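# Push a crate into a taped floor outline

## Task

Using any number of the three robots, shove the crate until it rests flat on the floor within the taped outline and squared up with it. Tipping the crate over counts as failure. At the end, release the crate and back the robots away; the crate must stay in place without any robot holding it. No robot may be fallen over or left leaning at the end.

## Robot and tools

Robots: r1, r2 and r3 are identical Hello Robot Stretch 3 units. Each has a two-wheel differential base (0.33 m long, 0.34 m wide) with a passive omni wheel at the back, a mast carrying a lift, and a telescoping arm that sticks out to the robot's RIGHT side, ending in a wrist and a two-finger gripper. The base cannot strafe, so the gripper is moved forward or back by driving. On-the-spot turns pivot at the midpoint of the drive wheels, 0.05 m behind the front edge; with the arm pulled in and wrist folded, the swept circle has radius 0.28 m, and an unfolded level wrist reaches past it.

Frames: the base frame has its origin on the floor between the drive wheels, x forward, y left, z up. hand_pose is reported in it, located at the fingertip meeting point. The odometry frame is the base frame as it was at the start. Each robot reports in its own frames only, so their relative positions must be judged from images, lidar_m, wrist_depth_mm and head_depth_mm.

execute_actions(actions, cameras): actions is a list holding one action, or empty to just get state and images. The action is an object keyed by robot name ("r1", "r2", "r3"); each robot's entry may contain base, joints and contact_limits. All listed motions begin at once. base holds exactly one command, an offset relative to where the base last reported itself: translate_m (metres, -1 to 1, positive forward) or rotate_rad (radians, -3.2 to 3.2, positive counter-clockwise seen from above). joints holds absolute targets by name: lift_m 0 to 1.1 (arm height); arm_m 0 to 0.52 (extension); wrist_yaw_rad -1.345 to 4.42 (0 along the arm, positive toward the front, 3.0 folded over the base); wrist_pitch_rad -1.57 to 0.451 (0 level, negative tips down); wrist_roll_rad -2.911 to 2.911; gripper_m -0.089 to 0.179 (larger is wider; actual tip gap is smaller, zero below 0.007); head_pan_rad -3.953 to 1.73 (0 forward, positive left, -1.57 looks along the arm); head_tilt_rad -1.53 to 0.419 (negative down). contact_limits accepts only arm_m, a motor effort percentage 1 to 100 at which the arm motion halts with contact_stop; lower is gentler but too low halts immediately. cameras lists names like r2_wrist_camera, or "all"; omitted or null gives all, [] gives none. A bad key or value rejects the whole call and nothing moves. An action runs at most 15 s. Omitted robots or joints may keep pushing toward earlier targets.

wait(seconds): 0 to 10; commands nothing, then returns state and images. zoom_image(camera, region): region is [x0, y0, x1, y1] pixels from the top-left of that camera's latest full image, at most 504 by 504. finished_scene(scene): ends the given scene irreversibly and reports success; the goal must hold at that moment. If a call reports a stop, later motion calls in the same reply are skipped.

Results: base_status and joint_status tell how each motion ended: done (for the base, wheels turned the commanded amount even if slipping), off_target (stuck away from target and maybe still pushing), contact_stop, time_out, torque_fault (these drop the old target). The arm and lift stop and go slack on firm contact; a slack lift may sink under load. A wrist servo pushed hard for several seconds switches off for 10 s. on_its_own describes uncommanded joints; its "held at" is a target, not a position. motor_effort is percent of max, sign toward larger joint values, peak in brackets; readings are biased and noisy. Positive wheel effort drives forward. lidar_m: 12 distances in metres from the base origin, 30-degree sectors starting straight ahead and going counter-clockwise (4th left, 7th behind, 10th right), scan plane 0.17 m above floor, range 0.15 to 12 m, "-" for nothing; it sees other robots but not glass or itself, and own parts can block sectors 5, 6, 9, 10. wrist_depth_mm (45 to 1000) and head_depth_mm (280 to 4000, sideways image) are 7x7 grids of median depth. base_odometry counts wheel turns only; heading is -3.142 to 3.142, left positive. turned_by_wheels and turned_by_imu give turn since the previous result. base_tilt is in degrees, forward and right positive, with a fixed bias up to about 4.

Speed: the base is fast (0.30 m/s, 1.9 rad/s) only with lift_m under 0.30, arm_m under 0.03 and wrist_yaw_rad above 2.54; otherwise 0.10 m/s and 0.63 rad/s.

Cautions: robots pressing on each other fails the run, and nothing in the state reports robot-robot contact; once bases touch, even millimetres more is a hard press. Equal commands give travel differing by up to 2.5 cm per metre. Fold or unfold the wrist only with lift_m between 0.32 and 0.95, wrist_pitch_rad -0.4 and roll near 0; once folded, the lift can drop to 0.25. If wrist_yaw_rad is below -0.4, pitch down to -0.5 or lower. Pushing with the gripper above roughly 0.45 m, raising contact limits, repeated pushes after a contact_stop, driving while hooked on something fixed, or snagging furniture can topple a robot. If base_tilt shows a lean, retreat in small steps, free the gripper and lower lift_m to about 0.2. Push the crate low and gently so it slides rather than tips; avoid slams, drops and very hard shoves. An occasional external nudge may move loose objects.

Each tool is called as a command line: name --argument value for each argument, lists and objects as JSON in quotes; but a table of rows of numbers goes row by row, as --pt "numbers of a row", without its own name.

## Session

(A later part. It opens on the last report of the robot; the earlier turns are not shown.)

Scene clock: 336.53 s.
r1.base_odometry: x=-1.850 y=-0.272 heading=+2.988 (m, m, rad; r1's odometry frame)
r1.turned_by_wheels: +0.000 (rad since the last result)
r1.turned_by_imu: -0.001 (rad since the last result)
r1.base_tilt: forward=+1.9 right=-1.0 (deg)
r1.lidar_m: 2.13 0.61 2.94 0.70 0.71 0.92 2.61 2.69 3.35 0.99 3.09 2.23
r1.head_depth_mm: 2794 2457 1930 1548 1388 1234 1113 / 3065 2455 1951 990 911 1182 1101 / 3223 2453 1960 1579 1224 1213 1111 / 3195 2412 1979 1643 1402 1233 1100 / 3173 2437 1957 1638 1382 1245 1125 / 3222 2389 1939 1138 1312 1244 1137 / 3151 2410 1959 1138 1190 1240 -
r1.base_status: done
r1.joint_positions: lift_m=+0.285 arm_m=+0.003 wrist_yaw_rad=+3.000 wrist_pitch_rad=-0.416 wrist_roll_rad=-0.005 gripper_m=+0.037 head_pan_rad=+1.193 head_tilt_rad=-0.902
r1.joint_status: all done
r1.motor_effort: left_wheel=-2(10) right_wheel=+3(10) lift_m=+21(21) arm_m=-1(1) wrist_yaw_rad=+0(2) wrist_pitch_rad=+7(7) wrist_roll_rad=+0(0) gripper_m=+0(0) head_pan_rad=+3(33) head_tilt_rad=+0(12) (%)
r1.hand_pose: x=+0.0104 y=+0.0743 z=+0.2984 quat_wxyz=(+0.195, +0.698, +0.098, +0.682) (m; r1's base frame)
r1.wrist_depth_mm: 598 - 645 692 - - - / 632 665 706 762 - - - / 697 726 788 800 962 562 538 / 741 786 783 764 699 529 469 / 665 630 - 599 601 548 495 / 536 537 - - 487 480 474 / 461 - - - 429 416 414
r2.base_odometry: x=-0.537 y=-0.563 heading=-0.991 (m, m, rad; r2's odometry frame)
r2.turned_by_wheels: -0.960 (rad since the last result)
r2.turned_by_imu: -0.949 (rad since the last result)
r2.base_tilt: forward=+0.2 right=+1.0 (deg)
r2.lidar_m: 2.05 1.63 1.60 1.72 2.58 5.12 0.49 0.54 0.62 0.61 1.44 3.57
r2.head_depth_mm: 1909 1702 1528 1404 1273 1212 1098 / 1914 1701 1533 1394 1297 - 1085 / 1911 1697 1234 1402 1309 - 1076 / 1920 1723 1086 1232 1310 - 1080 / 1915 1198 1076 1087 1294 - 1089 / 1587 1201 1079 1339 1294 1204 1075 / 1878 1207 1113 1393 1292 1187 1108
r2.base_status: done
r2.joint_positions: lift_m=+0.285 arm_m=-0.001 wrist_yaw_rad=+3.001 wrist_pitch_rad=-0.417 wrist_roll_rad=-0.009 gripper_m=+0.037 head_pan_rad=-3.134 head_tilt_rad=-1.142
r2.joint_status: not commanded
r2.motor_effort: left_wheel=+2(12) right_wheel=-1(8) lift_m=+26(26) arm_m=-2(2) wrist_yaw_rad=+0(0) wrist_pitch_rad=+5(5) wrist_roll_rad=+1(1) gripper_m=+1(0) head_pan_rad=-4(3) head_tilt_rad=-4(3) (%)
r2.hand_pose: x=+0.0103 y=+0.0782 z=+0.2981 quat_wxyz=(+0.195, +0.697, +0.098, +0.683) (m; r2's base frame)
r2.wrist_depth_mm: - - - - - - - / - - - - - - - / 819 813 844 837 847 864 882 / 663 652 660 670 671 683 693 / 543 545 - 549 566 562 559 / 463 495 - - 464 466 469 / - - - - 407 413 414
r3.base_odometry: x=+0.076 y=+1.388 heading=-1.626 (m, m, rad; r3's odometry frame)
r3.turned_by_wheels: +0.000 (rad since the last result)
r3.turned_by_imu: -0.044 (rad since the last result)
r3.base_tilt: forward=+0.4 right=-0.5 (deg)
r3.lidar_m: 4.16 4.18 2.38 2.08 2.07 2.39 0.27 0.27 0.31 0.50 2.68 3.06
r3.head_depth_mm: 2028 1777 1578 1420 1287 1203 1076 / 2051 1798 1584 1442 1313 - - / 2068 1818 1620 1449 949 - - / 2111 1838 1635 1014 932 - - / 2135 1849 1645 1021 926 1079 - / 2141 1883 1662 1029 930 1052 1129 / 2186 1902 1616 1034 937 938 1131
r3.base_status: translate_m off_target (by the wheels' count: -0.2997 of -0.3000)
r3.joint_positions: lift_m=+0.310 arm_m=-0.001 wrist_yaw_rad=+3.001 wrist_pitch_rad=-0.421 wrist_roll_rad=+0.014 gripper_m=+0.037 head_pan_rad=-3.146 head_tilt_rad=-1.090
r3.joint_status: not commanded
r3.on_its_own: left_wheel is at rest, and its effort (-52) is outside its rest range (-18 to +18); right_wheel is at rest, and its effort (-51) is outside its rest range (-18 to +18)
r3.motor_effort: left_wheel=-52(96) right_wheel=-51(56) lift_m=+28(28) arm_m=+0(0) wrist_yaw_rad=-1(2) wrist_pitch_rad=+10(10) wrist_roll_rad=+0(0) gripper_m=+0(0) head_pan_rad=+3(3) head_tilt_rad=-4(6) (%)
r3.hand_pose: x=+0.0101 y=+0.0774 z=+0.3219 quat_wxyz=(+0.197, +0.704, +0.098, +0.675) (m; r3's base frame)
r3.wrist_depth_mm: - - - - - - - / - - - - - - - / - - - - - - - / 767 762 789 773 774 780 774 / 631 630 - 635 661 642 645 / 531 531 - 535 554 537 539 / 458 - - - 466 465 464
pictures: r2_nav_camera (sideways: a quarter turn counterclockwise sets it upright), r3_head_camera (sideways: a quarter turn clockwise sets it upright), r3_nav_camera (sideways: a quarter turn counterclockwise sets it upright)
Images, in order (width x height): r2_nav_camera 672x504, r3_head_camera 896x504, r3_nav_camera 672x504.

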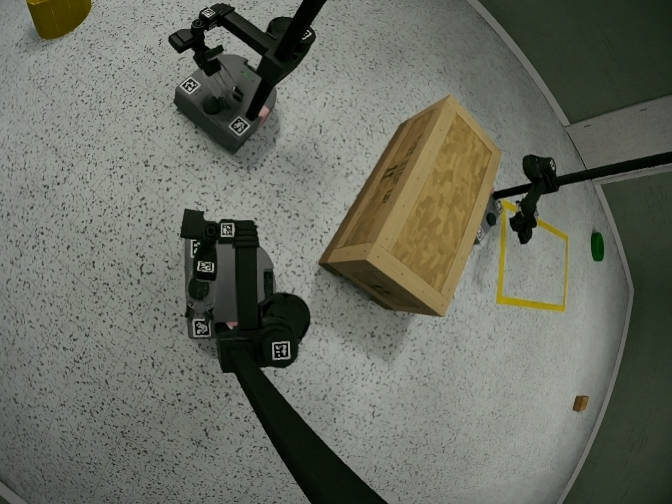

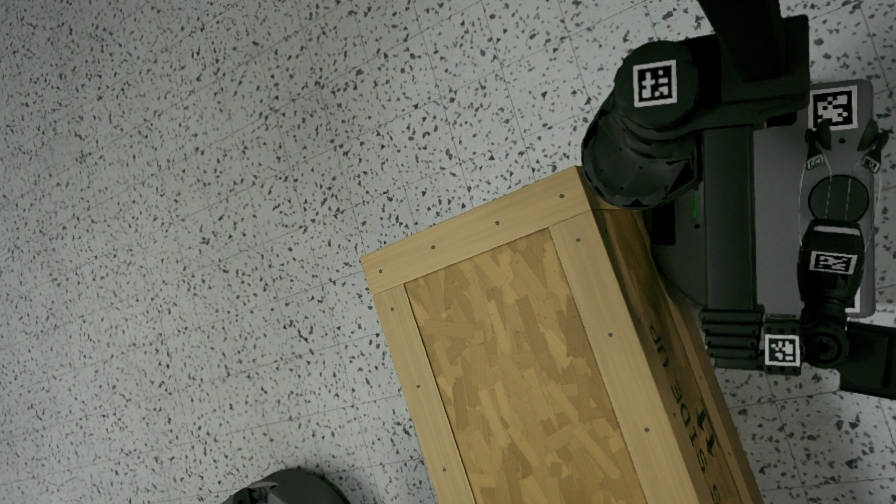

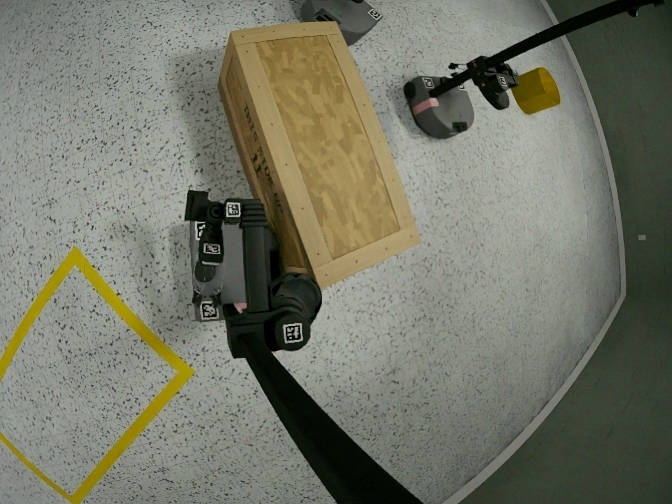

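execute_actions --actions '[{"r3":{"base":{"translate_m":0.07},"joints":{"lift_m":0.29}},"r1":{"base":{"translate_m":0.13}}}]' --cameras '[]'

execute_actions --actions '[{"r3":{"base":{"rotate_rad":1.5}},"r1":{"base":{"rotate_rad":-0.92},"joints":{"head_pan_rad":-3.14,"head_tilt_rad":-1.0}}}]' --cameras '[]'

execute_actions --actions '[{"r3":{"base":{"translate_m":0.2}}}]' --cameras '[]'

execute_actions --actions '[{"r3":{"base":{"rotate_rad":-0.85},"joints":{"lift_m":0.31}}}]' --cameras '["r3_head_camera","r1_head_camera"]'

Scene clock: 352.77 s.
r1.base_odometry: x=-1.978 y=-0.253 heading=+2.988 (m, m, rad; r1's odometry frame)
r1.turned_by_wheels: +0.000 (rad since the last result)
r1.turned_by_imu: +0.000 (rad since the last result)
r1.base_tilt: forward=+1.9 right=-1.0 (deg)
r1.lidar_m: 2.00 0.51 0.51 0.71 0.72 0.94 2.74 2.82 3.34 0.98 2.94 2.09
r1.head_depth_mm: 587 676 1925 1643 1412 1244 1110 / 2958 2427 1857 1075 1367 1244 1110 / 3213 2429 1952 965 911 1113 1107 / 3211 2425 1951 1566 1233 1181 1104 / 3171 2407 1988 1637 1408 1246 1128 / 3191 2427 1954 1646 1332 1234 1137 / 3168 2444 1963 1129 1209 1234 -
r1.base_status: done
r1.joint_positions: lift_m=+0.285 arm_m=+0.003 wrist_yaw_rad=+3.000 wrist_pitch_rad=-0.416 wrist_roll_rad=-0.005 gripper_m=+0.037 head_pan_rad=+1.193 head_tilt_rad=-0.902
r1.joint_status: not commanded
r1.motor_effort: left_wheel=-2(12) right_wheel=+3(10) lift_m=+21(21) arm_m=-1(1) wrist_yaw_rad=+0(0) wrist_pitch_rad=+7(7) wrist_roll_rad=+0(0) gripper_m=+0(0) head_pan_rad=+3(3) head_tilt_rad=+0(0) (%)
r1.hand_pose: x=+0.0104 y=+0.0743 z=+0.2984 quat_wxyz=(+0.195, +0.698, +0.098, +0.682) (m; r1's base frame)
r1.wrist_depth_mm: 608 - 670 - - - 461 / 648 676 726 - - - - / 709 749 775 913 599 579 842 / 740 777 777 765 531 460 669 / 660 632 - 597 550 488 563 / 534 523 - - 480 476 472 / 468 - - - 424 420 406
r2.base_odometry: x=-0.537 y=-0.563 heading=-0.991 (m, m, rad; r2's odometry frame)
r2.turned_by_wheels: +0.000 (rad since the last result)
r2.turned_by_imu: -0.001 (rad since the last result)
r2.base_tilt: forward=+0.2 right=+1.0 (deg)
r2.lidar_m: 2.05 1.63 1.60 1.72 2.58 5.13 0.49 0.54 3.14 0.50 1.45 3.55
r2.head_depth_mm: 1913 1703 1538 1400 1279 1207 1095 / 1906 1714 1535 1396 1290 - 1091 / 1916 1711 1244 1397 1314 - 1077 / 1924 1709 1082 1234 1302 - 1078 / 1590 1194 1079 1085 1292 - 1083 / 1620 1198 1083 1342 1290 1205 1078 / 1901 1202 1110 1401 1297 1190 1103
r2.base_status: not commanded
r2.joint_positions: lift_m=+0.285 arm_m=-0.001 wrist_yaw_rad=+3.001 wrist_pitch_rad=-0.417 wrist_roll_rad=-0.009 gripper_m=+0.037 head_pan_rad=-3.134 head_tilt_rad=-1.142
r2.joint_status: not commanded
r2.motor_effort: left_wheel=+3(3) right_wheel=-2(2) lift_m=+26(26) arm_m=-2(3) wrist_yaw_rad=+0(0) wrist_pitch_rad=+5(5) wrist_roll_rad=+1(0) gripper_m=+1(1) head_pan_rad=-3(4) head_tilt_rad=-3(3) (%)
r2.hand_pose: x=+0.0103 y=+0.0782 z=+0.2981 quat_wxyz=(+0.195, +0.697, +0.098, +0.683) (m; r2's base frame)
r2.wrist_depth_mm: - - - - - - - / - - - - - - - / 815 815 855 865 868 857 874 / 652 653 670 670 673 676 675 / 546 547 - 547 563 560 554 / 462 492 - - 458 474 479 / - - - - 408 407 407
r3.base_odometry: x=+0.073 y=+1.318 heading=-1.626 (m, m, rad; r3's odometry frame)
r3.turned_by_wheels: +0.000 (rad since the last result)
r3.turned_by_imu: -0.001 (rad since the last result)
r3.base_tilt: forward=+0.4 right=-0.6 (deg)
r3.lidar_m: 4.11 4.12 2.40 2.09 2.09 2.42 0.34 0.34 0.38 0.62 2.66 3.06
r3.head_depth_mm: 2034 1797 1573 1426 1288 1210 1078 / 2055 1799 1599 1429 1315 - - / 2107 1816 1606 1431 1128 - - / 2102 1828 1625 1013 1002 - - / 2153 1859 1641 1023 956 1231 - / 2178 1868 1651 1029 944 1193 1127 / 2173 1905 1674 1036 937 1173 1132
r3.base_status: done
r3.joint_positions: lift_m=+0.290 arm_m=-0.001 wrist_yaw_rad=+3.001 wrist_pitch_rad=-0.421 wrist_roll_rad=+0.014 gripper_m=+0.037 head_pan_rad=-3.146 head_tilt_rad=-1.090
r3.joint_status: all done
r3.motor_effort: left_wheel=+0(43) right_wheel=+0(44) lift_m=+21(22) arm_m=+0(0) wrist_yaw_rad=-1(1) wrist_pitch_rad=+10(10) wrist_roll_rad=+0(0) gripper_m=+1(0) head_pan_rad=+3(3) head_tilt_rad=-4(3) (%)
r3.hand_pose: x=+0.0101 y=+0.0775 z=+0.3023 quat_wxyz=(+0.197, +0.704, +0.098, +0.675) (m; r3's base frame)
r3.wrist_depth_mm: - - - - - - - / - - - - - - - / 925 943 957 971 954 970 974 / 734 743 748 739 744 747 758 / 609 603 - 608 626 616 609 / 507 506 - 525 532 514 517 / 450 - - - 444 445 447
pictures: none
No camera images: the call's "cameras" was empty. Leave "cameras" out to get every camera's image.

Scene clock: 355.20 s.
r1.base_odometry: x=-1.978 y=-0.253 heading=+2.068 (m, m, rad; r1's odometry frame)
r1.turned_by_wheels: -0.920 (rad since the last result)
r1.turned_by_imu: -0.920 (rad since the last result)
r1.base_tilt: forward=+1.9 right=-1.0 (deg)
r1.lidar_m: 2.58 2.03 2.00 0.51 3.18 0.71 0.75 2.79 2.74 2.94 1.01 0.98
r1.head_depth_mm: 2603 2125 1247 1118 1323 1213 1051 / 2607 1717 1245 1159 1334 1235 1058 / 2517 1616 1247 1291 1354 - - / 2567 2100 1249 1456 1346 - - / 2588 2091 1303 1496 1354 1243 - / 2592 2102 1727 1531 1354 1207 - / 2550 2104 1771 1533 1348 1205 1086
r1.base_status: done
r1.joint_positions: lift_m=+0.285 arm_m=+0.003 wrist_yaw_rad=+3.000 wrist_pitch_rad=-0.416 wrist_roll_rad=-0.005 gripper_m=+0.037 head_pan_rad=-3.133 head_tilt_rad=-0.988
r1.joint_status: all done
r1.motor_effort: left_wheel=+3(14) right_wheel=-2(8) lift_m=+21(21) arm_m=-1(1) wrist_yaw_rad=-1(1) wrist_pitch_rad=+7(6) wrist_roll_rad=+0(0) gripper_m=+0(0) head_pan_rad=-2(31) head_tilt_rad=-5(13) (%)
r1.hand_pose: x=+0.0104 y=+0.0743 z=+0.2984 quat_wxyz=(+0.195, +0.698, +0.098, +0.682) (m; r1's base frame)
r1.wrist_depth_mm: - - 434 - - - - / - - - - - - - / - - 638 979 943 923 883 / 843 547 510 763 740 724 676 / 642 588 - 590 606 570 563 / 537 526 - - 479 486 480 / 463 - - - 424 416 408
r2.base_odometry: x=-0.537 y=-0.563 heading=-0.991 (m, m, rad; r2's odometry frame)
r2.turned_by_wheels: +0.000 (rad since the last result)
r2.turned_by_imu: +0.000 (rad since the last result)
r2.base_tilt: forward=+0.2 right=+0.9 (deg)
r2.lidar_m: 2.06 1.62 1.60 1.73 2.58 5.14 0.49 0.54 3.13 0.39 1.44 3.56
r2.head_depth_mm: 1918 1703 1535 1391 1276 1205 1099 / 1922 1717 1545 1388 1302 - 1087 / 1921 1701 1231 1402 1311 - 1074 / 1937 1571 1088 1233 1302 - 1075 / 1608 1192 1077 1086 1289 - 1078 / 1417 1196 1082 1342 1296 1206 1080 / 1934 1208 1115 1389 1290 1194 1089
r2.base_status: not commanded
r2.joint_positions: lift_m=+0.285 arm_m=-0.001 wrist_yaw_rad=+3.001 wrist_pitch_rad=-0.417 wrist_roll_rad=-0.009 gripper_m=+0.037 head_pan_rad=-3.134 head_tilt_rad=-1.142
r2.joint_status: not commanded
r2.motor_effort: left_wheel=+2(2) right_wheel=-2(2) lift_m=+26(26) arm_m=-2(3) wrist_yaw_rad=+0(0) wrist_pitch_rad=+5(5) wrist_roll_rad=+1(1) gripper_m=-1(0) head_pan_rad=-4(3) head_tilt_rad=-4(3) (%)
r2.hand_pose: x=+0.0103 y=+0.0782 z=+0.2981 quat_wxyz=(+0.195, +0.697, +0.098, +0.683) (m; r2's base frame)
r2.wrist_depth_mm: - - - - - - - / - - - - - - - / 833 810 849 841 853 861 887 / 651 671 657 675 666 684 693 / 543 547 - 549 564 555 568 / 460 487 - - 459 468 472 / - - - - 410 415 413
r3.base_odometry: x=+0.073 y=+1.318 heading=-0.126 (m, m, rad; r3's odometry frame)
r3.turned_by_wheels: +1.500 (rad since the last result)
r3.turned_by_imu: +1.474 (rad since the last result)
r3.base_tilt: forward=+0.4 right=-0.6 (deg)
r3.lidar_m: 2.10 2.09 2.31 0.34 0.34 0.36 0.55 2.67 2.94 4.14 4.11 2.54
r3.head_depth_mm: 1468 1554 1097 989 930 1023 1073 / 2040 1794 1110 1024 1188 - 1067 / 2076 1814 1539 1349 1330 - - / 2120 1828 1615 1458 1316 - - / 2143 1858 1639 1464 1327 1243 - / 2161 1878 1645 1483 1337 1220 1126 / 2197 1890 1653 1495 1345 1226 1129
r3.base_status: done
r3.joint_positions: lift_m=+0.290 arm_m=-0.001 wrist_yaw_rad=+3.001 wrist_pitch_rad=-0.421 wrist_roll_rad=+0.014 gripper_m=+0.037 head_pan_rad=-3.146 head_tilt_rad=-1.090
r3.joint_status: not commanded
r3.motor_effort: left_wheel=-2(9) right_wheel=+3(13) lift_m=+21(21) arm_m=+0(0) wrist_yaw_rad=+0(2) wrist_pitch_rad=+10(10) wrist_roll_rad=+0(0) gripper_m=+1(1) head_pan_rad=+3(3) head_tilt_rad=-5(4) (%)
r3.hand_pose: x=+0.0101 y=+0.0774 z=+0.3023 quat_wxyz=(+0.197, +0.704, +0.098, +0.675) (m; r3's base frame)
r3.wrist_depth_mm: 273 - 346 - - - - / 292 - 375 - - - - / 309 332 408 863 955 967 997 / 330 361 451 682 741 746 757 / 355 394 - 575 635 609 616 / 382 434 - 528 528 516 519 / 403 - - - 445 446 449
pictures: none
No camera images: the call's "cameras" was empty. Leave "cameras" out to get every camera's image.

Scene clock: 357.73 s.
r1.base_odometry: x=-1.978 y=-0.253 heading=+2.068 (m, m, rad; r1's odometry frame)
r1.turned_by_wheels: +0.000 (rad since the last result)
r1.turned_by_imu: +0.000 (rad since the last result)
r1.base_tilt: forward=+1.8 right=-1.0 (deg)
r1.lidar_m: 2.59 2.03 2.00 0.51 3.19 0.71 0.75 2.78 2.73 2.95 1.01 0.98
r1.head_depth_mm: 2629 2140 1249 1112 1318 1217 1059 / 2534 2134 1248 1153 1340 1228 1054 / 1478 1828 1237 1286 1348 - - / 2586 1687 1260 1443 1357 - - / 2629 2109 1298 1503 1360 1253 - / 2564 2110 1738 1530 1354 1204 - / 2571 2102 1767 1531 1363 1210 1095
r1.base_status: not commanded
r1.joint_positions: lift_m=+0.285 arm_m=+0.003 wrist_yaw_rad=+3.000 wrist_pitch_rad=-0.416 wrist_roll_rad=-0.005 gripper_m=+0.037 head_pan_rad=-3.133 head_tilt_rad=-0.988
r1.joint_status: not commanded
r1.motor_effort: left_wheel=+3(4) right_wheel=-2(2) lift_m=+21(21) arm_m=-1(1) wrist_yaw_rad=-1(1) wrist_pitch_rad=+7(7) wrist_roll_rad=+0(0) gripper_m=+0(0) head_pan_rad=-2(2) head_tilt_rad=-5(4) (%)
r1.hand_pose: x=+0.0104 y=+0.0743 z=+0.2984 quat_wxyz=(+0.195, +0.698, +0.098, +0.682) (m; r1's base frame)
r1.wrist_depth_mm: - - 431 - - - - / - - - - - - - / - - 629 959 951 894 894 / 823 554 501 732 727 695 685 / 636 599 - 599 619 571 568 / 536 531 - - 481 485 472 / 460 - - - 423 418 408
r2.base_odometry: x=-0.537 y=-0.563 heading=-0.991 (m, m, rad; r2's odometry frame)
r2.turned_by_wheels: +0.000 (rad since the last result)
r2.turned_by_imu: +0.000 (rad since the last result)
r2.base_tilt: forward=+0.3 right=+1.0 (deg)
r2.lidar_m: 2.05 1.62 1.60 1.72 2.58 5.12 0.49 0.54 3.11 0.39 1.45 3.56
r2.head_depth_mm: 1908 1691 1531 1401 1285 1207 1099 / 1920 1701 1535 1398 1290 - 1086 / 1931 1711 1242 1402 1316 - 1075 / 1934 1728 1083 1226 1301 - 1074 / 1693 1198 1080 1092 1290 - 1080 / 1668 1202 1079 1349 1291 1203 1076 / 1907 1204 1119 1388 1286 1197 1084
r2.base_status: not commanded
r2.joint_positions: lift_m=+0.285 arm_m=-0.001 wrist_yaw_rad=+3.001 wrist_pitch_rad=-0.417 wrist_roll_rad=-0.009 gripper_m=+0.037 head_pan_rad=-3.134 head_tilt_rad=-1.142
r2.joint_status: not commanded
r2.motor_effort: left_wheel=+3(3) right_wheel=-2(2) lift_m=+26(26) arm_m=-3(2) wrist_yaw_rad=+0(0) wrist_pitch_rad=+5(5) wrist_roll_rad=+1(1) gripper_m=+0(0) head_pan_rad=-3(3) head_tilt_rad=-4(3) (%)
r2.hand_pose: x=+0.0103 y=+0.0782 z=+0.2981 quat_wxyz=(+0.195, +0.697, +0.098, +0.683) (m; r2's base frame)
r2.wrist_depth_mm: - - - - - - - / - - - - - - - / 825 806 835 850 847 867 877 / 653 665 681 666 676 680 685 / 538 553 - 553 559 557 554 / 460 489 - - 458 472 476 / - - - - 408 413 416
r3.base_odometry: x=+0.271 y=+1.293 heading=-0.126 (m, m, rad; r3's odometry frame)
r3.turned_by_wheels: +0.000 (rad since the last result)
r3.turned_by_imu: -0.001 (rad since the last result)
r3.base_tilt: forward=+0.4 right=-0.5 (deg)
r3.lidar_m: 1.91 1.91 2.10 3.32 0.43 0.45 0.68 2.85 3.16 4.07 4.04 2.31
r3.head_depth_mm: 1671 1238 1098 1001 1119 1191 1076 / 2070 1627 1115 1199 1303 - 1063 / 2087 1827 1287 1414 1328 - - / 2101 1838 1629 1445 1318 - - / 2139 1854 1641 1465 1333 1238 - / 2177 1871 1648 1476 1333 1224 1123 / 2181 1892 1666 1497 1338 1228 1131
r3.base_status: done
r3.joint_positions: lift_m=+0.290 arm_m=-0.001 wrist_yaw_rad=+3.001 wrist_pitch_rad=-0.421 wrist_roll_rad=+0.014 gripper_m=+0.037 head_pan_rad=-3.146 head_tilt_rad=-1.090
r3.joint_status: not commanded
r3.motor_effort: left_wheel=-2(8) right_wheel=+2(11) lift_m=+21(21) arm_m=+0(0) wrist_yaw_rad=+0(1) wrist_pitch_rad=+10(10) wrist_roll_rad=+0(0) gripper_m=+1(1) head_pan_rad=+4(2) head_tilt_rad=-4(4) (%)
r3.hand_pose: x=+0.0101 y=+0.0774 z=+0.3023 quat_wxyz=(+0.197, +0.704, +0.098, +0.675) (m; r3's base frame)
r3.wrist_depth_mm: 329 - - - - - - / 351 - - - - - - / 377 404 944 962 943 965 985 / 400 439 737 745 749 753 748 / 425 478 - 603 635 611 615 / 460 499 - 521 531 515 514 / 453 - - - 445 444 445
pictures: none
No camera images: the call's "cameras" was empty. Leave "cameras" out to get every camera's image.

Scene clock: 359.77 s.
r1.base_odometry: x=-1.978 y=-0.253 heading=+2.068 (m, m, rad; r1's odometry frame)
r1.turned_by_wheels: +0.000 (rad since the last result)
r1.turned_by_imu: +0.000 (rad since the last result)
r1.base_tilt: forward=+1.9 right=-1.0 (deg)
r1.lidar_m: 2.58 2.03 2.00 0.51 3.19 0.71 0.75 2.78 2.74 2.95 1.01 0.99
r1.head_depth_mm: 2631 2125 1247 1113 1321 1216 1063 / 2604 2117 1251 1154 1334 1238 1056 / 2598 1854 1237 1293 1359 - - / 1467 1766 1260 1460 1349 - - / 2582 2124 1299 1506 1368 1247 - / 2606 2092 1747 1535 1356 1205 - / 2580 2086 1762 1520 1354 1208 1092
r1.base_status: not commanded
r1.joint_positions: lift_m=+0.285 arm_m=+0.003 wrist_yaw_rad=+3.000 wrist_pitch_rad=-0.416 wrist_roll_rad=-0.005 gripper_m=+0.037 head_pan_rad=-3.133 head_tilt_rad=-0.988
r1.joint_status: not commanded
r1.motor_effort: left_wheel=+3(3) right_wheel=-3(2) lift_m=+21(21) arm_m=-1(1) wrist_yaw_rad=+0(1) wrist_pitch_rad=+7(7) wrist_roll_rad=+0(0) gripper_m=+0(0) head_pan_rad=-2(2) head_tilt_rad=-5(5) (%)
r1.hand_pose: x=+0.0104 y=+0.0743 z=+0.2984 quat_wxyz=(+0.195, +0.698, +0.098, +0.682) (m; r1's base frame)
r1.wrist_depth_mm: - - 424 - - - - / - - - - - - - / - - 642 957 969 941 918 / 822 555 504 757 735 715 695 / 649 597 - 598 609 572 571 / 541 531 - - 479 487 464 / 460 - - - 422 416 414
r2.base_odometry: x=-0.537 y=-0.563 heading=-0.991 (m, m, rad; r2's odometry frame)
r2.turned_by_wheels: +0.000 (rad since the last result)
r2.turned_by_imu: +0.000 (rad since the last result)
r2.base_tilt: forward=+0.3 right=+0.9 (deg)
r2.lidar_m: 2.06 1.62 1.60 1.73 2.58 5.12 0.49 0.54 3.13 0.39 1.44 3.57
r2.head_depth_mm: 1908 1706 1529 1398 1278 1207 1094 / 1912 1700 1530 1389 1306 - 1086 / 1936 1701 1240 1408 1318 - 1073 / 1933 1725 1082 1238 1292 - 1075 / 1939 1194 1080 1089 1296 - 1082 / 1705 1204 1079 1347 1291 1200 1084 / 1873 1205 1119 1389 1293 1198 1086
r2.base_status: not commanded
r2.joint_positions: lift_m=+0.285 arm_m=-0.001 wrist_yaw_rad=+3.001 wrist_pitch_rad=-0.417 wrist_roll_rad=-0.009 gripper_m=+0.037 head_pan_rad=-3.134 head_tilt_rad=-1.142
r2.joint_status: not commanded
r2.motor_effort: left_wheel=+2(3) right_wheel=-2(2) lift_m=+27(26) arm_m=-3(2) wrist_yaw_rad=+0(0) wrist_pitch_rad=+5(5) wrist_roll_rad=+1(1) gripper_m=-1(0) head_pan_rad=-3(3) head_tilt_rad=-3(3) (%)
r2.hand_pose: x=+0.0103 y=+0.0782 z=+0.2981 quat_wxyz=(+0.195, +0.697, +0.098, +0.683) (m; r2's base frame)
r2.wrist_depth_mm: - - - - - - - / - - - - - - - / 834 815 839 858 859 879 872 / 650 657 662 670 661 679 679 / 542 541 - 551 559 560 552 / 465 492 - - 457 471 478 / - - - - 407 412 416
r3.base_odometry: x=+0.271 y=+1.293 heading=-0.976 (m, m, rad; r3's odometry frame)
r3.turned_by_wheels: -0.850 (rad since the last result)
r3.turned_by_imu: -0.839 (rad since the last result)
r3.base_tilt: forward=+0.4 right=-0.6 (deg)
r3.lidar_m: 3.21 2.06 1.90 1.92 2.37 0.42 0.41 0.50 0.93 2.88 3.54 4.04
r3.head_depth_mm: 2032 1776 1581 1423 1287 1208 1075 / 2068 1800 1121 1366 1303 - - / 2095 1822 1118 999 1156 - - / 2099 1771 1126 1025 1275 - - / 1765 1721 1146 1049 1296 1244 - / 2029 1836 1146 1074 1338 1216 1132 / 2178 1695 1160 1141 1347 1228 1130
r3.base_status: done
r3.joint_positions: lift_m=+0.310 arm_m=-0.001 wrist_yaw_rad=+3.001 wrist_pitch_rad=-0.421 wrist_roll_rad=+0.014 gripper_m=+0.037 head_pan_rad=-3.146 head_tilt_rad=-1.090
r3.joint_status: all done
r3.motor_effort: left_wheel=+2(11) right_wheel=-3(9) lift_m=+29(32) arm_m=+0(0) wrist_yaw_rad=-1(1) wrist_pitch_rad=+10(10) wrist_roll_rad=+0(0) gripper_m=+0(1) head_pan_rad=+3(3) head_tilt_rad=-5(5) (%)
r3.hand_pose: x=+0.0101 y=+0.0774 z=+0.3219 quat_wxyz=(+0.197, +0.704, +0.098, +0.675) (m; r3's base frame)
r3.wrist_depth_mm: - - - - - - - / - - - - - - - / - - - - - - - / 762 766 769 766 781 793 781 / 629 625 - 639 659 635 638 / 534 528 - 534 564 543 542 / 458 - - - 464 467 469
pictures: r1_head_camera (sideways: a quarter turn clockwise sets it upright), r3_head_camera (sideways: a quarter turn clockwise sets it upright)
Images, in order (width x height): r1_head_camera 896x504, r3_head_camera 896x504.

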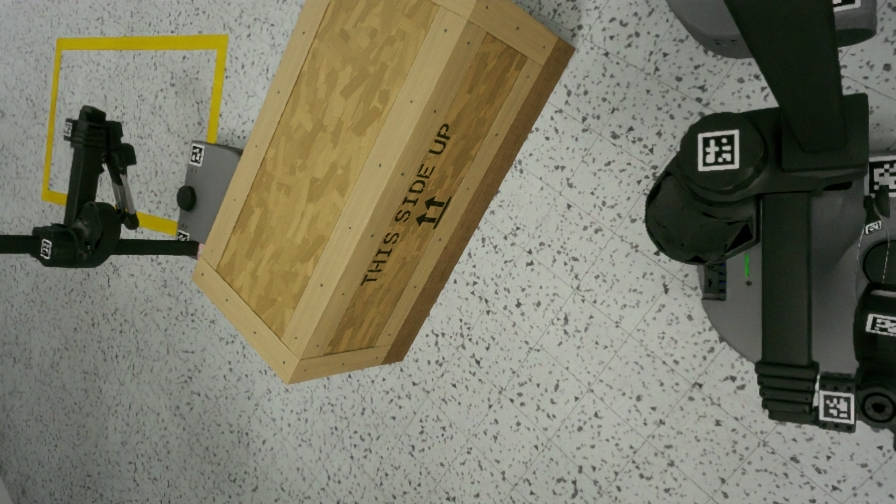

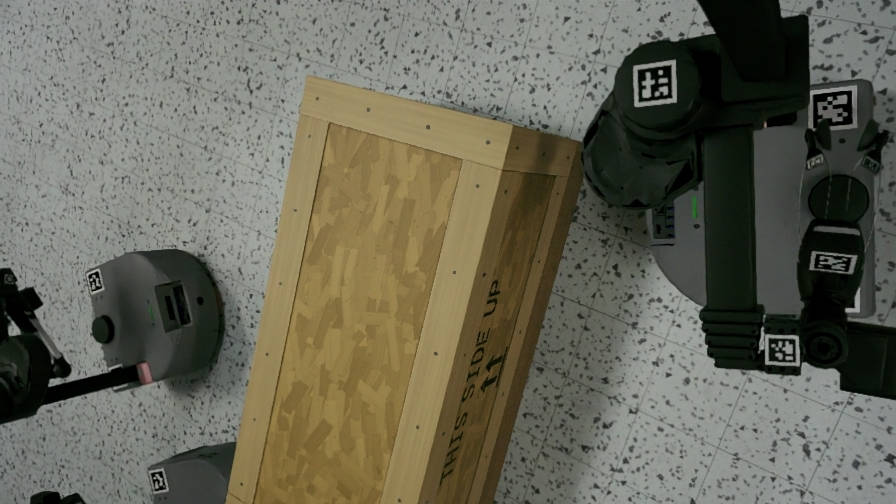

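execute_actions --actions '[{"r3":{"base":{"translate_m":-0.42}}}]' --cameras '["r3_head_camera","r1_head_camera","r2_head_camera"]'

Scene clock: 368.73 s.
r1.base_odometry: x=-1.978 y=-0.253 heading=+2.068 (m, m, rad; r1's odometry frame)
r1.turned_by_wheels: +0.000 (rad since the last result)
r1.turned_by_imu: +0.000 (rad since the last result)
r1.base_tilt: forward=+1.8 right=-1.0 (deg)
r1.lidar_m: 2.58 2.03 2.00 0.51 0.78 0.65 0.65 0.73 2.74 2.94 1.00 0.98
r1.head_depth_mm: 2622 2142 1240 1108 1314 1220 1058 / 2591 2124 1243 1120 1327 1232 1057 / 2600 1978 1238 1136 1339 - - / 2580 1943 1238 1158 1362 - - / 2466 1954 1235 1203 1348 1249 - / 2586 2107 1767 1453 1345 1211 - / 2575 2096 1759 1532 1347 1210 1094
r1.base_status: not commanded
r1.joint_positions: lift_m=+0.285 arm_m=+0.003 wrist_yaw_rad=+3.000 wrist_pitch_rad=-0.416 wrist_roll_rad=-0.005 gripper_m=+0.037 head_pan_rad=-3.133 head_tilt_rad=-0.988
r1.joint_status: not commanded
r1.motor_effort: left_wheel=+3(3) right_wheel=-2(2) lift_m=+21(21) arm_m=-1(1) wrist_yaw_rad=+0(1) wrist_pitch_rad=+7(7) wrist_roll_rad=+0(0) gripper_m=+0(0) head_pan_rad=-2(2) head_tilt_rad=-4(5) (%)
r1.hand_pose: x=+0.0104 y=+0.0743 z=+0.2984 quat_wxyz=(+0.195, +0.698, +0.098, +0.682) (m; r1's base frame)
r1.wrist_depth_mm: - - 429 - - - - / - - - - - - - / - - 641 - 968 922 898 / 831 546 504 741 733 707 691 / 639 589 - 588 615 567 567 / 528 524 - - 482 487 477 / 469 - - - 424 418 406
r2.base_odometry: x=-0.537 y=-0.563 heading=-0.991 (m, m, rad; r2's odometry frame)
r2.turned_by_wheels: +0.000 (rad since the last result)
r2.turned_by_imu: -0.001 (rad since the last result)
r2.base_tilt: forward=+0.2 right=+1.0 (deg)
r2.lidar_m: 2.05 1.62 1.60 1.72 2.58 5.13 0.48 0.54 0.89 0.39 1.45 3.57
r2.head_depth_mm: 1920 1703 1528 1395 1278 1209 1101 / 1932 1708 1541 1398 1297 - 1087 / 1928 1708 1496 1396 1320 - 1073 / 1931 1718 1075 1042 1302 - 1072 / 1918 1716 1080 1095 1293 - 1074 / 1909 1505 1083 1160 1288 1208 1078 / 1303 1202 1083 1230 1293 1193 1085
r2.base_status: not commanded
r2.joint_positions: lift_m=+0.285 arm_m=-0.001 wrist_yaw_rad=+3.001 wrist_pitch_rad=-0.417 wrist_roll_rad=-0.009 gripper_m=+0.037 head_pan_rad=-3.134 head_tilt_rad=-1.142
r2.joint_status: not commanded
r2.motor_effort: left_wheel=+3(3) right_wheel=-2(1) lift_m=+26(26) arm_m=-2(2) wrist_yaw_rad=+1(0) wrist_pitch_rad=+5(5) wrist_roll_rad=+0(1) gripper_m=+0(0) head_pan_rad=-4(3) head_tilt_rad=-4(3) (%)
r2.hand_pose: x=+0.0103 y=+0.0782 z=+0.2981 quat_wxyz=(+0.195, +0.697, +0.098, +0.683) (m; r2's base frame)
r2.wrist_depth_mm: - - - - - - - / - - - - - - - / 826 830 837 870 866 880 874 / 649 644 668 670 674 680 680 / 541 537 - 547 566 557 554 / 458 491 - - 457 467 473 / - - - - 410 407 410
r3.base_odometry: x=+0.036 y=+1.640 heading=-0.976 (m, m, rad; r3's odometry frame)
r3.turned_by_wheels: +0.000 (rad since the last result)
r3.turned_by_imu: -0.169 (rad since the last result)
r3.base_tilt: forward=+0.5 right=-0.5 (deg)
r3.lidar_m: 4.39 2.40 2.02 2.01 2.25 0.31 0.28 0.28 0.33 0.60 3.07 4.41
r3.head_depth_mm: 2030 1777 1579 1415 1289 1210 1076 / 2066 1795 1591 1437 1294 - - / 2093 1827 1606 1010 922 - - / 2102 1839 1614 1011 930 - - / 2104 1852 1608 1018 925 1109 - / 2153 1618 1524 1028 930 1171 1132 / 2192 1449 1537 1034 937 1086 1125
r3.base_status: translate_m off_target (by the wheels' count: -0.4197 of -0.4200)
r3.joint_positions: lift_m=+0.310 arm_m=-0.001 wrist_yaw_rad=+3.001 wrist_pitch_rad=-0.420 wrist_roll_rad=+0.014 gripper_m=+0.037 head_pan_rad=-3.145 head_tilt_rad=-1.090
r3.joint_status: not commanded
r3.on_its_own: left_wheel is at rest, and its effort (-58) is outside its rest range (-18 to +18); right_wheel is at rest, and its effort (-48) is outside its rest range (-18 to +18)
r3.motor_effort: left_wheel=-58(98) right_wheel=-48(67) lift_m=+27(28) arm_m=+0(0) wrist_yaw_rad=-1(1) wrist_pitch_rad=+10(10) wrist_roll_rad=+0(0) gripper_m=-1(0) head_pan_rad=+3(4) head_tilt_rad=-4(3) (%)
r3.hand_pose: x=+0.0102 y=+0.0775 z=+0.3221 quat_wxyz=(+0.197, +0.704, +0.097, +0.675) (m; r3's base frame)
r3.wrist_depth_mm: - - - - - - - / - - - - - - - / - - - - - - - / 760 767 772 773 787 788 781 / 621 626 - 638 656 642 642 / 529 530 - 533 559 539 541 / 460 - - - 463 464 468
pictures: r1_head_camera (sideways: a quarter turn clockwise sets it upright), r2_head_camera (sideways: a quarter turn clockwise sets it upright), r3_head_camera (sideways: a quarter turn clockwise sets it upright)
Images, in order (width x height): r1_head_camera 896x504, r2_head_camera 896x504, r3_head_camera 896x504.

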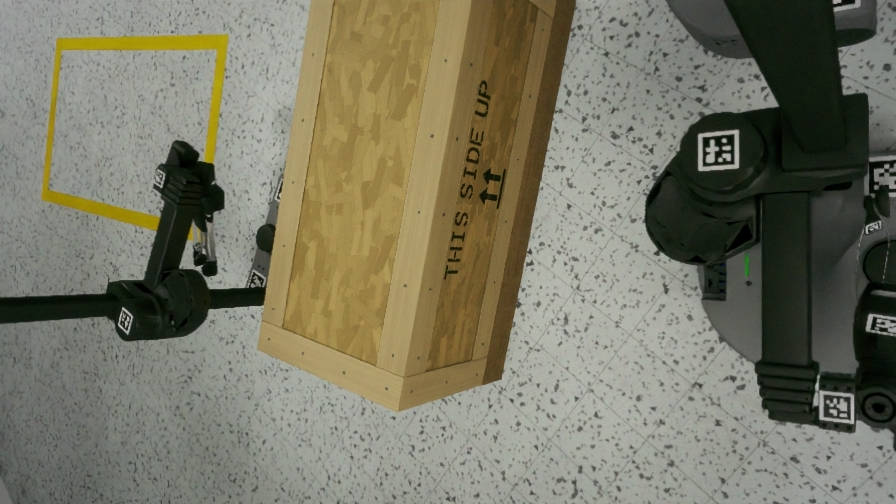

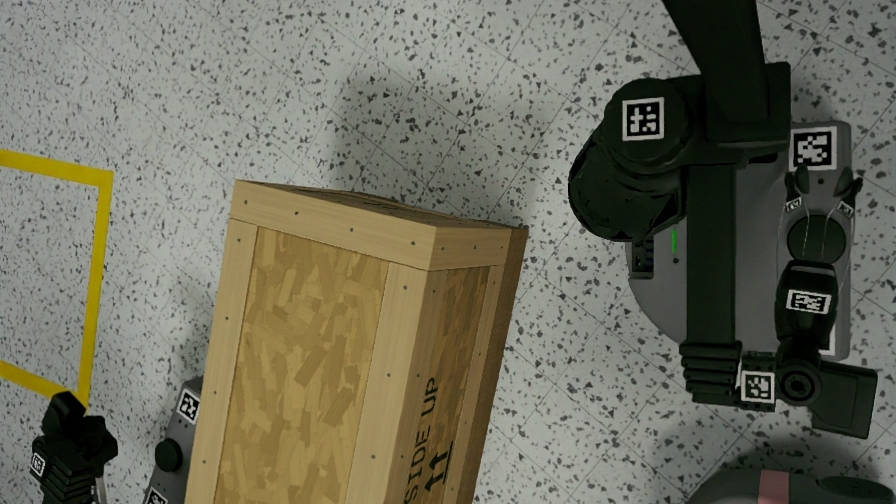

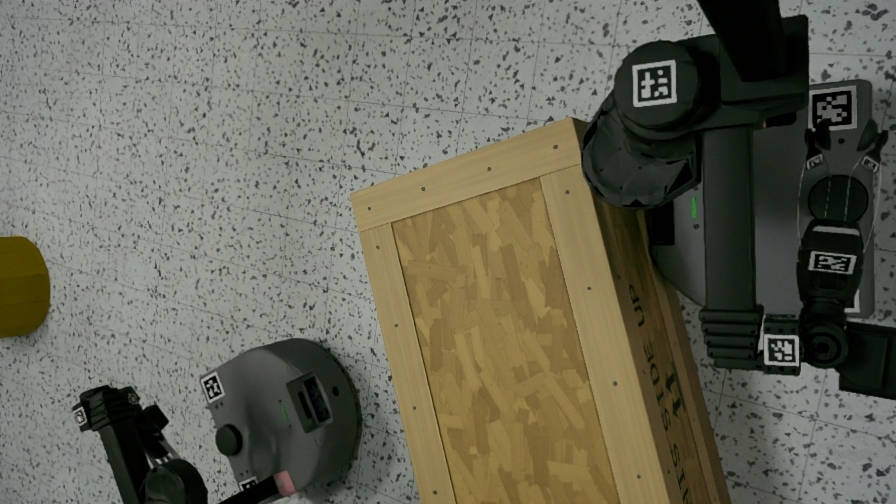

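execute_actions --actions '[{"r3":{"base":{"rotate_rad":0.25}},"r2":{"base":{"rotate_rad":-0.62}},"r1":{"base":{"rotate_rad":2.09}}}]' --cameras '[]'

execute_actions --actions '[{"r3":{"base":{"translate_m":-0.23}},"r2":{"base":{"translate_m":-0.2}},"r1":{"base":{"translate_m":0.1}}}]' --cameras '["r3_head_camera","r2_nav_camera"]'

Scene clock: 405.73 s.
r1.base_odometry: x=-1.978 y=-0.253 heading=-2.125 (m, m, rad; r1's odometry frame)
r1.turned_by_wheels: +2.090 (rad since the last result)
r1.turned_by_imu: +2.089 (rad since the last result)
r1.base_tilt: forward=+1.9 right=-1.0 (deg)
r1.lidar_m: 3.08 0.65 0.65 0.73 2.76 2.92 1.02 0.99 2.65 2.04 2.00 0.51
r1.head_depth_mm: 2641 2156 1792 1542 1357 1231 1077 / 2592 2120 1798 1542 1366 1226 1066 / 2613 2110 1783 1533 1361 - - / 2620 2095 1773 1538 1346 - - / 2569 2103 1787 1533 1354 1243 - / 2560 2115 1522 1503 1345 1207 - / 2582 2083 1535 1507 1351 1207 1090
r1.base_status: done
r1.joint_positions: lift_m=+0.285 arm_m=+0.003 wrist_yaw_rad=+3.000 wrist_pitch_rad=-0.416 wrist_roll_rad=-0.005 gripper_m=+0.037 head_pan_rad=-3.134 head_tilt_rad=-0.988
r1.joint_status: not commanded
r1.motor_effort: left_wheel=-3(11) right_wheel=+3(10) lift_m=+21(21) arm_m=-1(1) wrist_yaw_rad=+0(1) wrist_pitch_rad=+7(7) wrist_roll_rad=+0(0) gripper_m=+0(0) head_pan_rad=-2(2) head_tilt_rad=-4(5) (%)
r1.hand_pose: x=+0.0104 y=+0.0743 z=+0.2984 quat_wxyz=(+0.195, +0.698, +0.098, +0.682) (m; r1's base frame)
r1.wrist_depth_mm: - - - - 642 564 495 / - - - - 703 594 527 / - - - 959 760 646 554 / 839 782 781 745 746 682 613 / 672 638 - 606 608 578 549 / 531 531 - - 488 480 468 / 453 - - - 420 415 408
r2.base_odometry: x=-0.537 y=-0.563 heading=-1.611 (m, m, rad; r2's odometry frame)
r2.turned_by_wheels: -0.620 (rad since the last result)
r2.turned_by_imu: -0.614 (rad since the last result)
r2.base_tilt: forward=+0.2 right=+0.9 (deg)
r2.lidar_m: 1.51 2.24 1.65 1.60 1.68 2.33 5.12 0.48 0.52 0.78 0.51 0.54
r2.head_depth_mm: 1905 1708 1532 1394 1286 1205 1094 / 1932 1710 1535 1392 1301 - 1087 / 1900 1701 1542 1403 1314 - 1075 / 1924 1707 1536 1409 1306 - 1074 / 1925 1721 1554 1400 1282 - 1082 / 1939 1710 1540 1407 1259 1209 1080 / 1937 1728 1525 986 1166 1192 1103
r2.base_status: done
r2.joint_positions: lift_m=+0.285 arm_m=-0.001 wrist_yaw_rad=+3.001 wrist_pitch_rad=-0.417 wrist_roll_rad=-0.009 gripper_m=+0.037 head_pan_rad=-3.134 head_tilt_rad=-1.142
r2.joint_status: not commanded
r2.motor_effort: left_wheel=+2(12) right_wheel=-2(9) lift_m=+26(26) arm_m=-3(3) wrist_yaw_rad=+0(1) wrist_pitch_rad=+5(5) wrist_roll_rad=+1(1) gripper_m=+0(0) head_pan_rad=-4(3) head_tilt_rad=-3(3) (%)
r2.hand_pose: x=+0.0103 y=+0.0782 z=+0.2981 quat_wxyz=(+0.195, +0.697, +0.098, +0.683) (m; r2's base frame)
r2.wrist_depth_mm: - - - - - - - / - - - - - - - / 827 829 821 831 868 882 869 / 658 654 669 667 679 669 690 / 545 534 - 557 575 564 569 / 464 486 - - 458 473 480 / - - - - 409 408 411
r3.base_odometry: x=+0.036 y=+1.640 heading=-0.727 (m, m, rad; r3's odometry frame)
r3.turned_by_wheels: +0.249 (rad since the last result)
r3.turned_by_imu: +0.232 (rad since the last result)
r3.base_tilt: forward=+0.4 right=-0.5 (deg)
r3.lidar_m: 3.12 2.14 2.01 2.04 2.64 0.29 0.28 0.29 0.40 2.79 3.58 4.40
r3.head_depth_mm: 2056 1781 1588 1417 1290 1209 1074 / 2061 1804 1593 991 916 - - / 2080 1804 1609 1003 923 - - / 1254 1585 1617 1012 942 - - / 1460 1660 1634 1022 949 1222 - / 2075 1873 1656 1026 955 1208 1131 / 2182 1883 1581 1041 959 1216 1130
r3.base_status: done
r3.joint_positions: lift_m=+0.310 arm_m=-0.001 wrist_yaw_rad=+3.001 wrist_pitch_rad=-0.420 wrist_roll_rad=+0.014 gripper_m=+0.037 head_pan_rad=-3.145 head_tilt_rad=-1.090
r3.joint_status: not commanded
r3.on_its_own: left_wheel is at rest, and its effort (-26) is outside its rest range (-18 to +18)
r3.motor_effort: left_wheel=-26(74) right_wheel=-3(29) lift_m=+27(27) arm_m=+0(0) wrist_yaw_rad=-1(2) wrist_pitch_rad=+10(10) wrist_roll_rad=+0(0) gripper_m=+1(0) head_pan_rad=+4(3) head_tilt_rad=-4(3) (%)
r3.hand_pose: x=+0.0102 y=+0.0775 z=+0.3221 quat_wxyz=(+0.197, +0.704, +0.097, +0.675) (m; r3's base frame)
r3.wrist_depth_mm: - - - - - - - / - - - - - - - / - - - - - - - / 763 770 768 776 780 791 793 / 634 637 - 625 665 638 642 / 535 526 - 538 557 543 543 / 455 - - - 465 465 466
pictures: none
No camera images: the call's "cameras" was empty. Leave "cameras" out to get every camera's image.

Scene clock: 409.67 s.
r1.base_odometry: x=-2.031 y=-0.338 heading=-2.126 (m, m, rad; r1's odometry frame)
r1.turned_by_wheels: +0.000 (rad since the last result)
r1.turned_by_imu: +0.000 (rad since the last result)
r1.base_tilt: forward=+1.9 right=-1.0 (deg)
r1.lidar_m: 0.56 0.57 0.56 0.61 2.81 2.97 1.10 1.08 2.58 1.99 1.96 0.71
r1.head_depth_mm: 2640 2123 1804 1550 1354 1242 1071 / 2613 2133 1787 1549 1362 1235 1069 / 2593 2115 1769 1532 1349 - - / 2540 2124 1786 1542 1358 - - / 2569 2120 1783 1534 1363 1246 - / 2583 2105 1524 1535 1347 1205 - / 2548 2097 1587 1540 1346 1212 1091
r1.base_status: done
r1.joint_positions: lift_m=+0.285 arm_m=+0.003 wrist_yaw_rad=+3.000 wrist_pitch_rad=-0.416 wrist_roll_rad=-0.005 gripper_m=+0.037 head_pan_rad=-3.134 head_tilt_rad=-0.989
r1.joint_status: not commanded
r1.motor_effort: left_wheel=-3(12) right_wheel=+2(11) lift_m=+22(20) arm_m=-1(1) wrist_yaw_rad=+0(1) wrist_pitch_rad=+7(7) wrist_roll_rad=+0(0) gripper_m=+0(1) head_pan_rad=-1(1) head_tilt_rad=-5(4) (%)
r1.hand_pose: x=+0.0104 y=+0.0743 z=+0.2984 quat_wxyz=(+0.195, +0.698, +0.098, +0.682) (m; r1's base frame)
r1.wrist_depth_mm: - - - 629 550 488 438 / - - - 684 598 527 463 / - - - 775 650 561 503 / 818 805 763 746 706 619 537 / 668 638 - 610 615 574 543 / 542 527 - - 483 485 472 / 464 - - - 426 425 406
r2.base_odometry: x=-0.529 y=-0.363 heading=-1.611 (m, m, rad; r2's odometry frame)
r2.turned_by_wheels: +0.000 (rad since the last result)
r2.turned_by_imu: -0.002 (rad since the last result)
r2.base_tilt: forward=+0.2 right=+1.0 (deg)
r2.lidar_m: 1.65 2.24 1.66 1.61 1.67 2.33 4.90 0.40 0.33 0.46 0.68 0.56
r2.head_depth_mm: 1911 1691 1535 1400 1279 1211 1094 / 1929 1693 1540 1394 1302 - 1084 / 1936 1711 1535 1400 1305 - 1076 / 1905 1705 1539 1399 1302 - 1075 / 1937 1705 1543 1411 1294 - 1080 / 1934 1728 1547 1411 1295 1173 1084 / 1939 1734 1557 1400 908 1132 1105
r2.base_status: done
r2.joint_positions: lift_m=+0.285 arm_m=-0.001 wrist_yaw_rad=+3.001 wrist_pitch_rad=-0.417 wrist_roll_rad=-0.009 gripper_m=+0.037 head_pan_rad=-3.134 head_tilt_rad=-1.142
r2.joint_status: not commanded
r2.motor_effort: left_wheel=+3(8) right_wheel=-2(10) lift_m=+26(26) arm_m=-3(3) wrist_yaw_rad=+0(0) wrist_pitch_rad=+5(5) wrist_roll_rad=+1(1) gripper_m=-1(1) head_pan_rad=-3(3) head_tilt_rad=-4(4) (%)
r2.hand_pose: x=+0.0103 y=+0.0782 z=+0.2981 quat_wxyz=(+0.195, +0.697, +0.098, +0.683) (m; r2's base frame)
r2.wrist_depth_mm: - - - - - - - / - - - - - - - / 817 819 839 849 857 854 871 / 653 658 660 669 680 682 682 / 544 541 - 551 560 556 560 / 459 492 - - 457 476 476 / - - - - 412 411 410
r3.base_odometry: x=-0.135 y=+1.793 heading=-0.728 (m, m, rad; r3's odometry frame)
r3.turned_by_wheels: -0.001 (rad since the last result)
r3.turned_by_imu: +0.066 (rad since the last result)
r3.base_tilt: forward=+0.4 right=-0.5 (deg)
r3.lidar_m: 2.90 2.09 2.00 2.07 2.79 0.29 0.28 0.29 0.40 2.84 3.82 4.44
r3.head_depth_mm: 2009 1788 1571 1415 1284 1209 1078 / 2023 1793 1599 1003 917 - - / 2091 1816 1605 1005 923 - - / 1218 1549 1589 1008 939 - - / 1361 1605 1602 1016 949 1223 - / 2062 1875 1656 1028 958 1205 1130 / 2177 1901 1665 1036 955 1210 1138
r3.base_status: translate_m off_target (by the wheels' count: -0.2296 of -0.2300)
r3.joint_positions: lift_m=+0.310 arm_m=-0.001 wrist_yaw_rad=+3.001 wrist_pitch_rad=-0.420 wrist_roll_rad=+0.014 gripper_m=+0.037 head_pan_rad=-3.145 head_tilt_rad=-1.090
r3.joint_status: not commanded
r3.on_its_own: left_wheel is at rest, and its effort (-67) is outside its rest range (-18 to +18); right_wheel is at rest, and its effort (-50) is outside its rest range (-18 to +18)
r3.motor_effort: left_wheel=-67(85) right_wheel=-50(70) lift_m=+27(28) arm_m=+0(0) wrist_yaw_rad=-1(0) wrist_pitch_rad=+10(10) wrist_roll_rad=+0(0) gripper_m=+0(0) head_pan_rad=+3(4) head_tilt_rad=-4(4) (%)
r3.hand_pose: x=+0.0102 y=+0.0775 z=+0.3221 quat_wxyz=(+0.197, +0.704, +0.097, +0.675) (m; r3's base frame)
r3.wrist_depth_mm: - - - - - - - / - - - - - - - / - - - - - - - / 770 769 774 776 778 780 786 / 624 629 - 630 666 636 639 / 528 532 - 536 561 538 546 / 454 - - - 465 468 464
pictures: r2_nav_camera (sideways: a quarter turn counterclockwise sets it upright), r3_head_camera (sideways: a quarter turn clockwise sets it upright)
Images, in order (width x height): r2_nav_camera 672x504, r3_head_camera 896x504.

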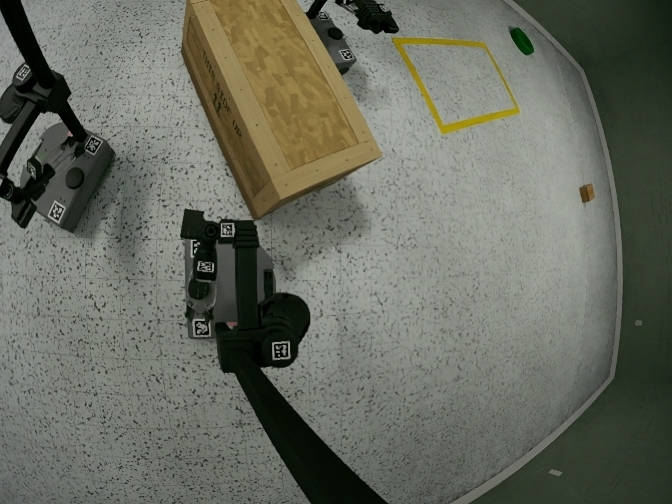

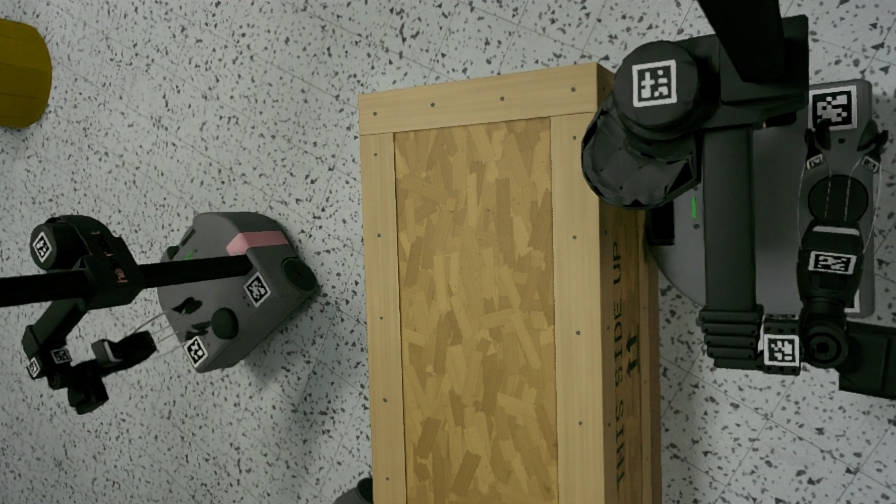

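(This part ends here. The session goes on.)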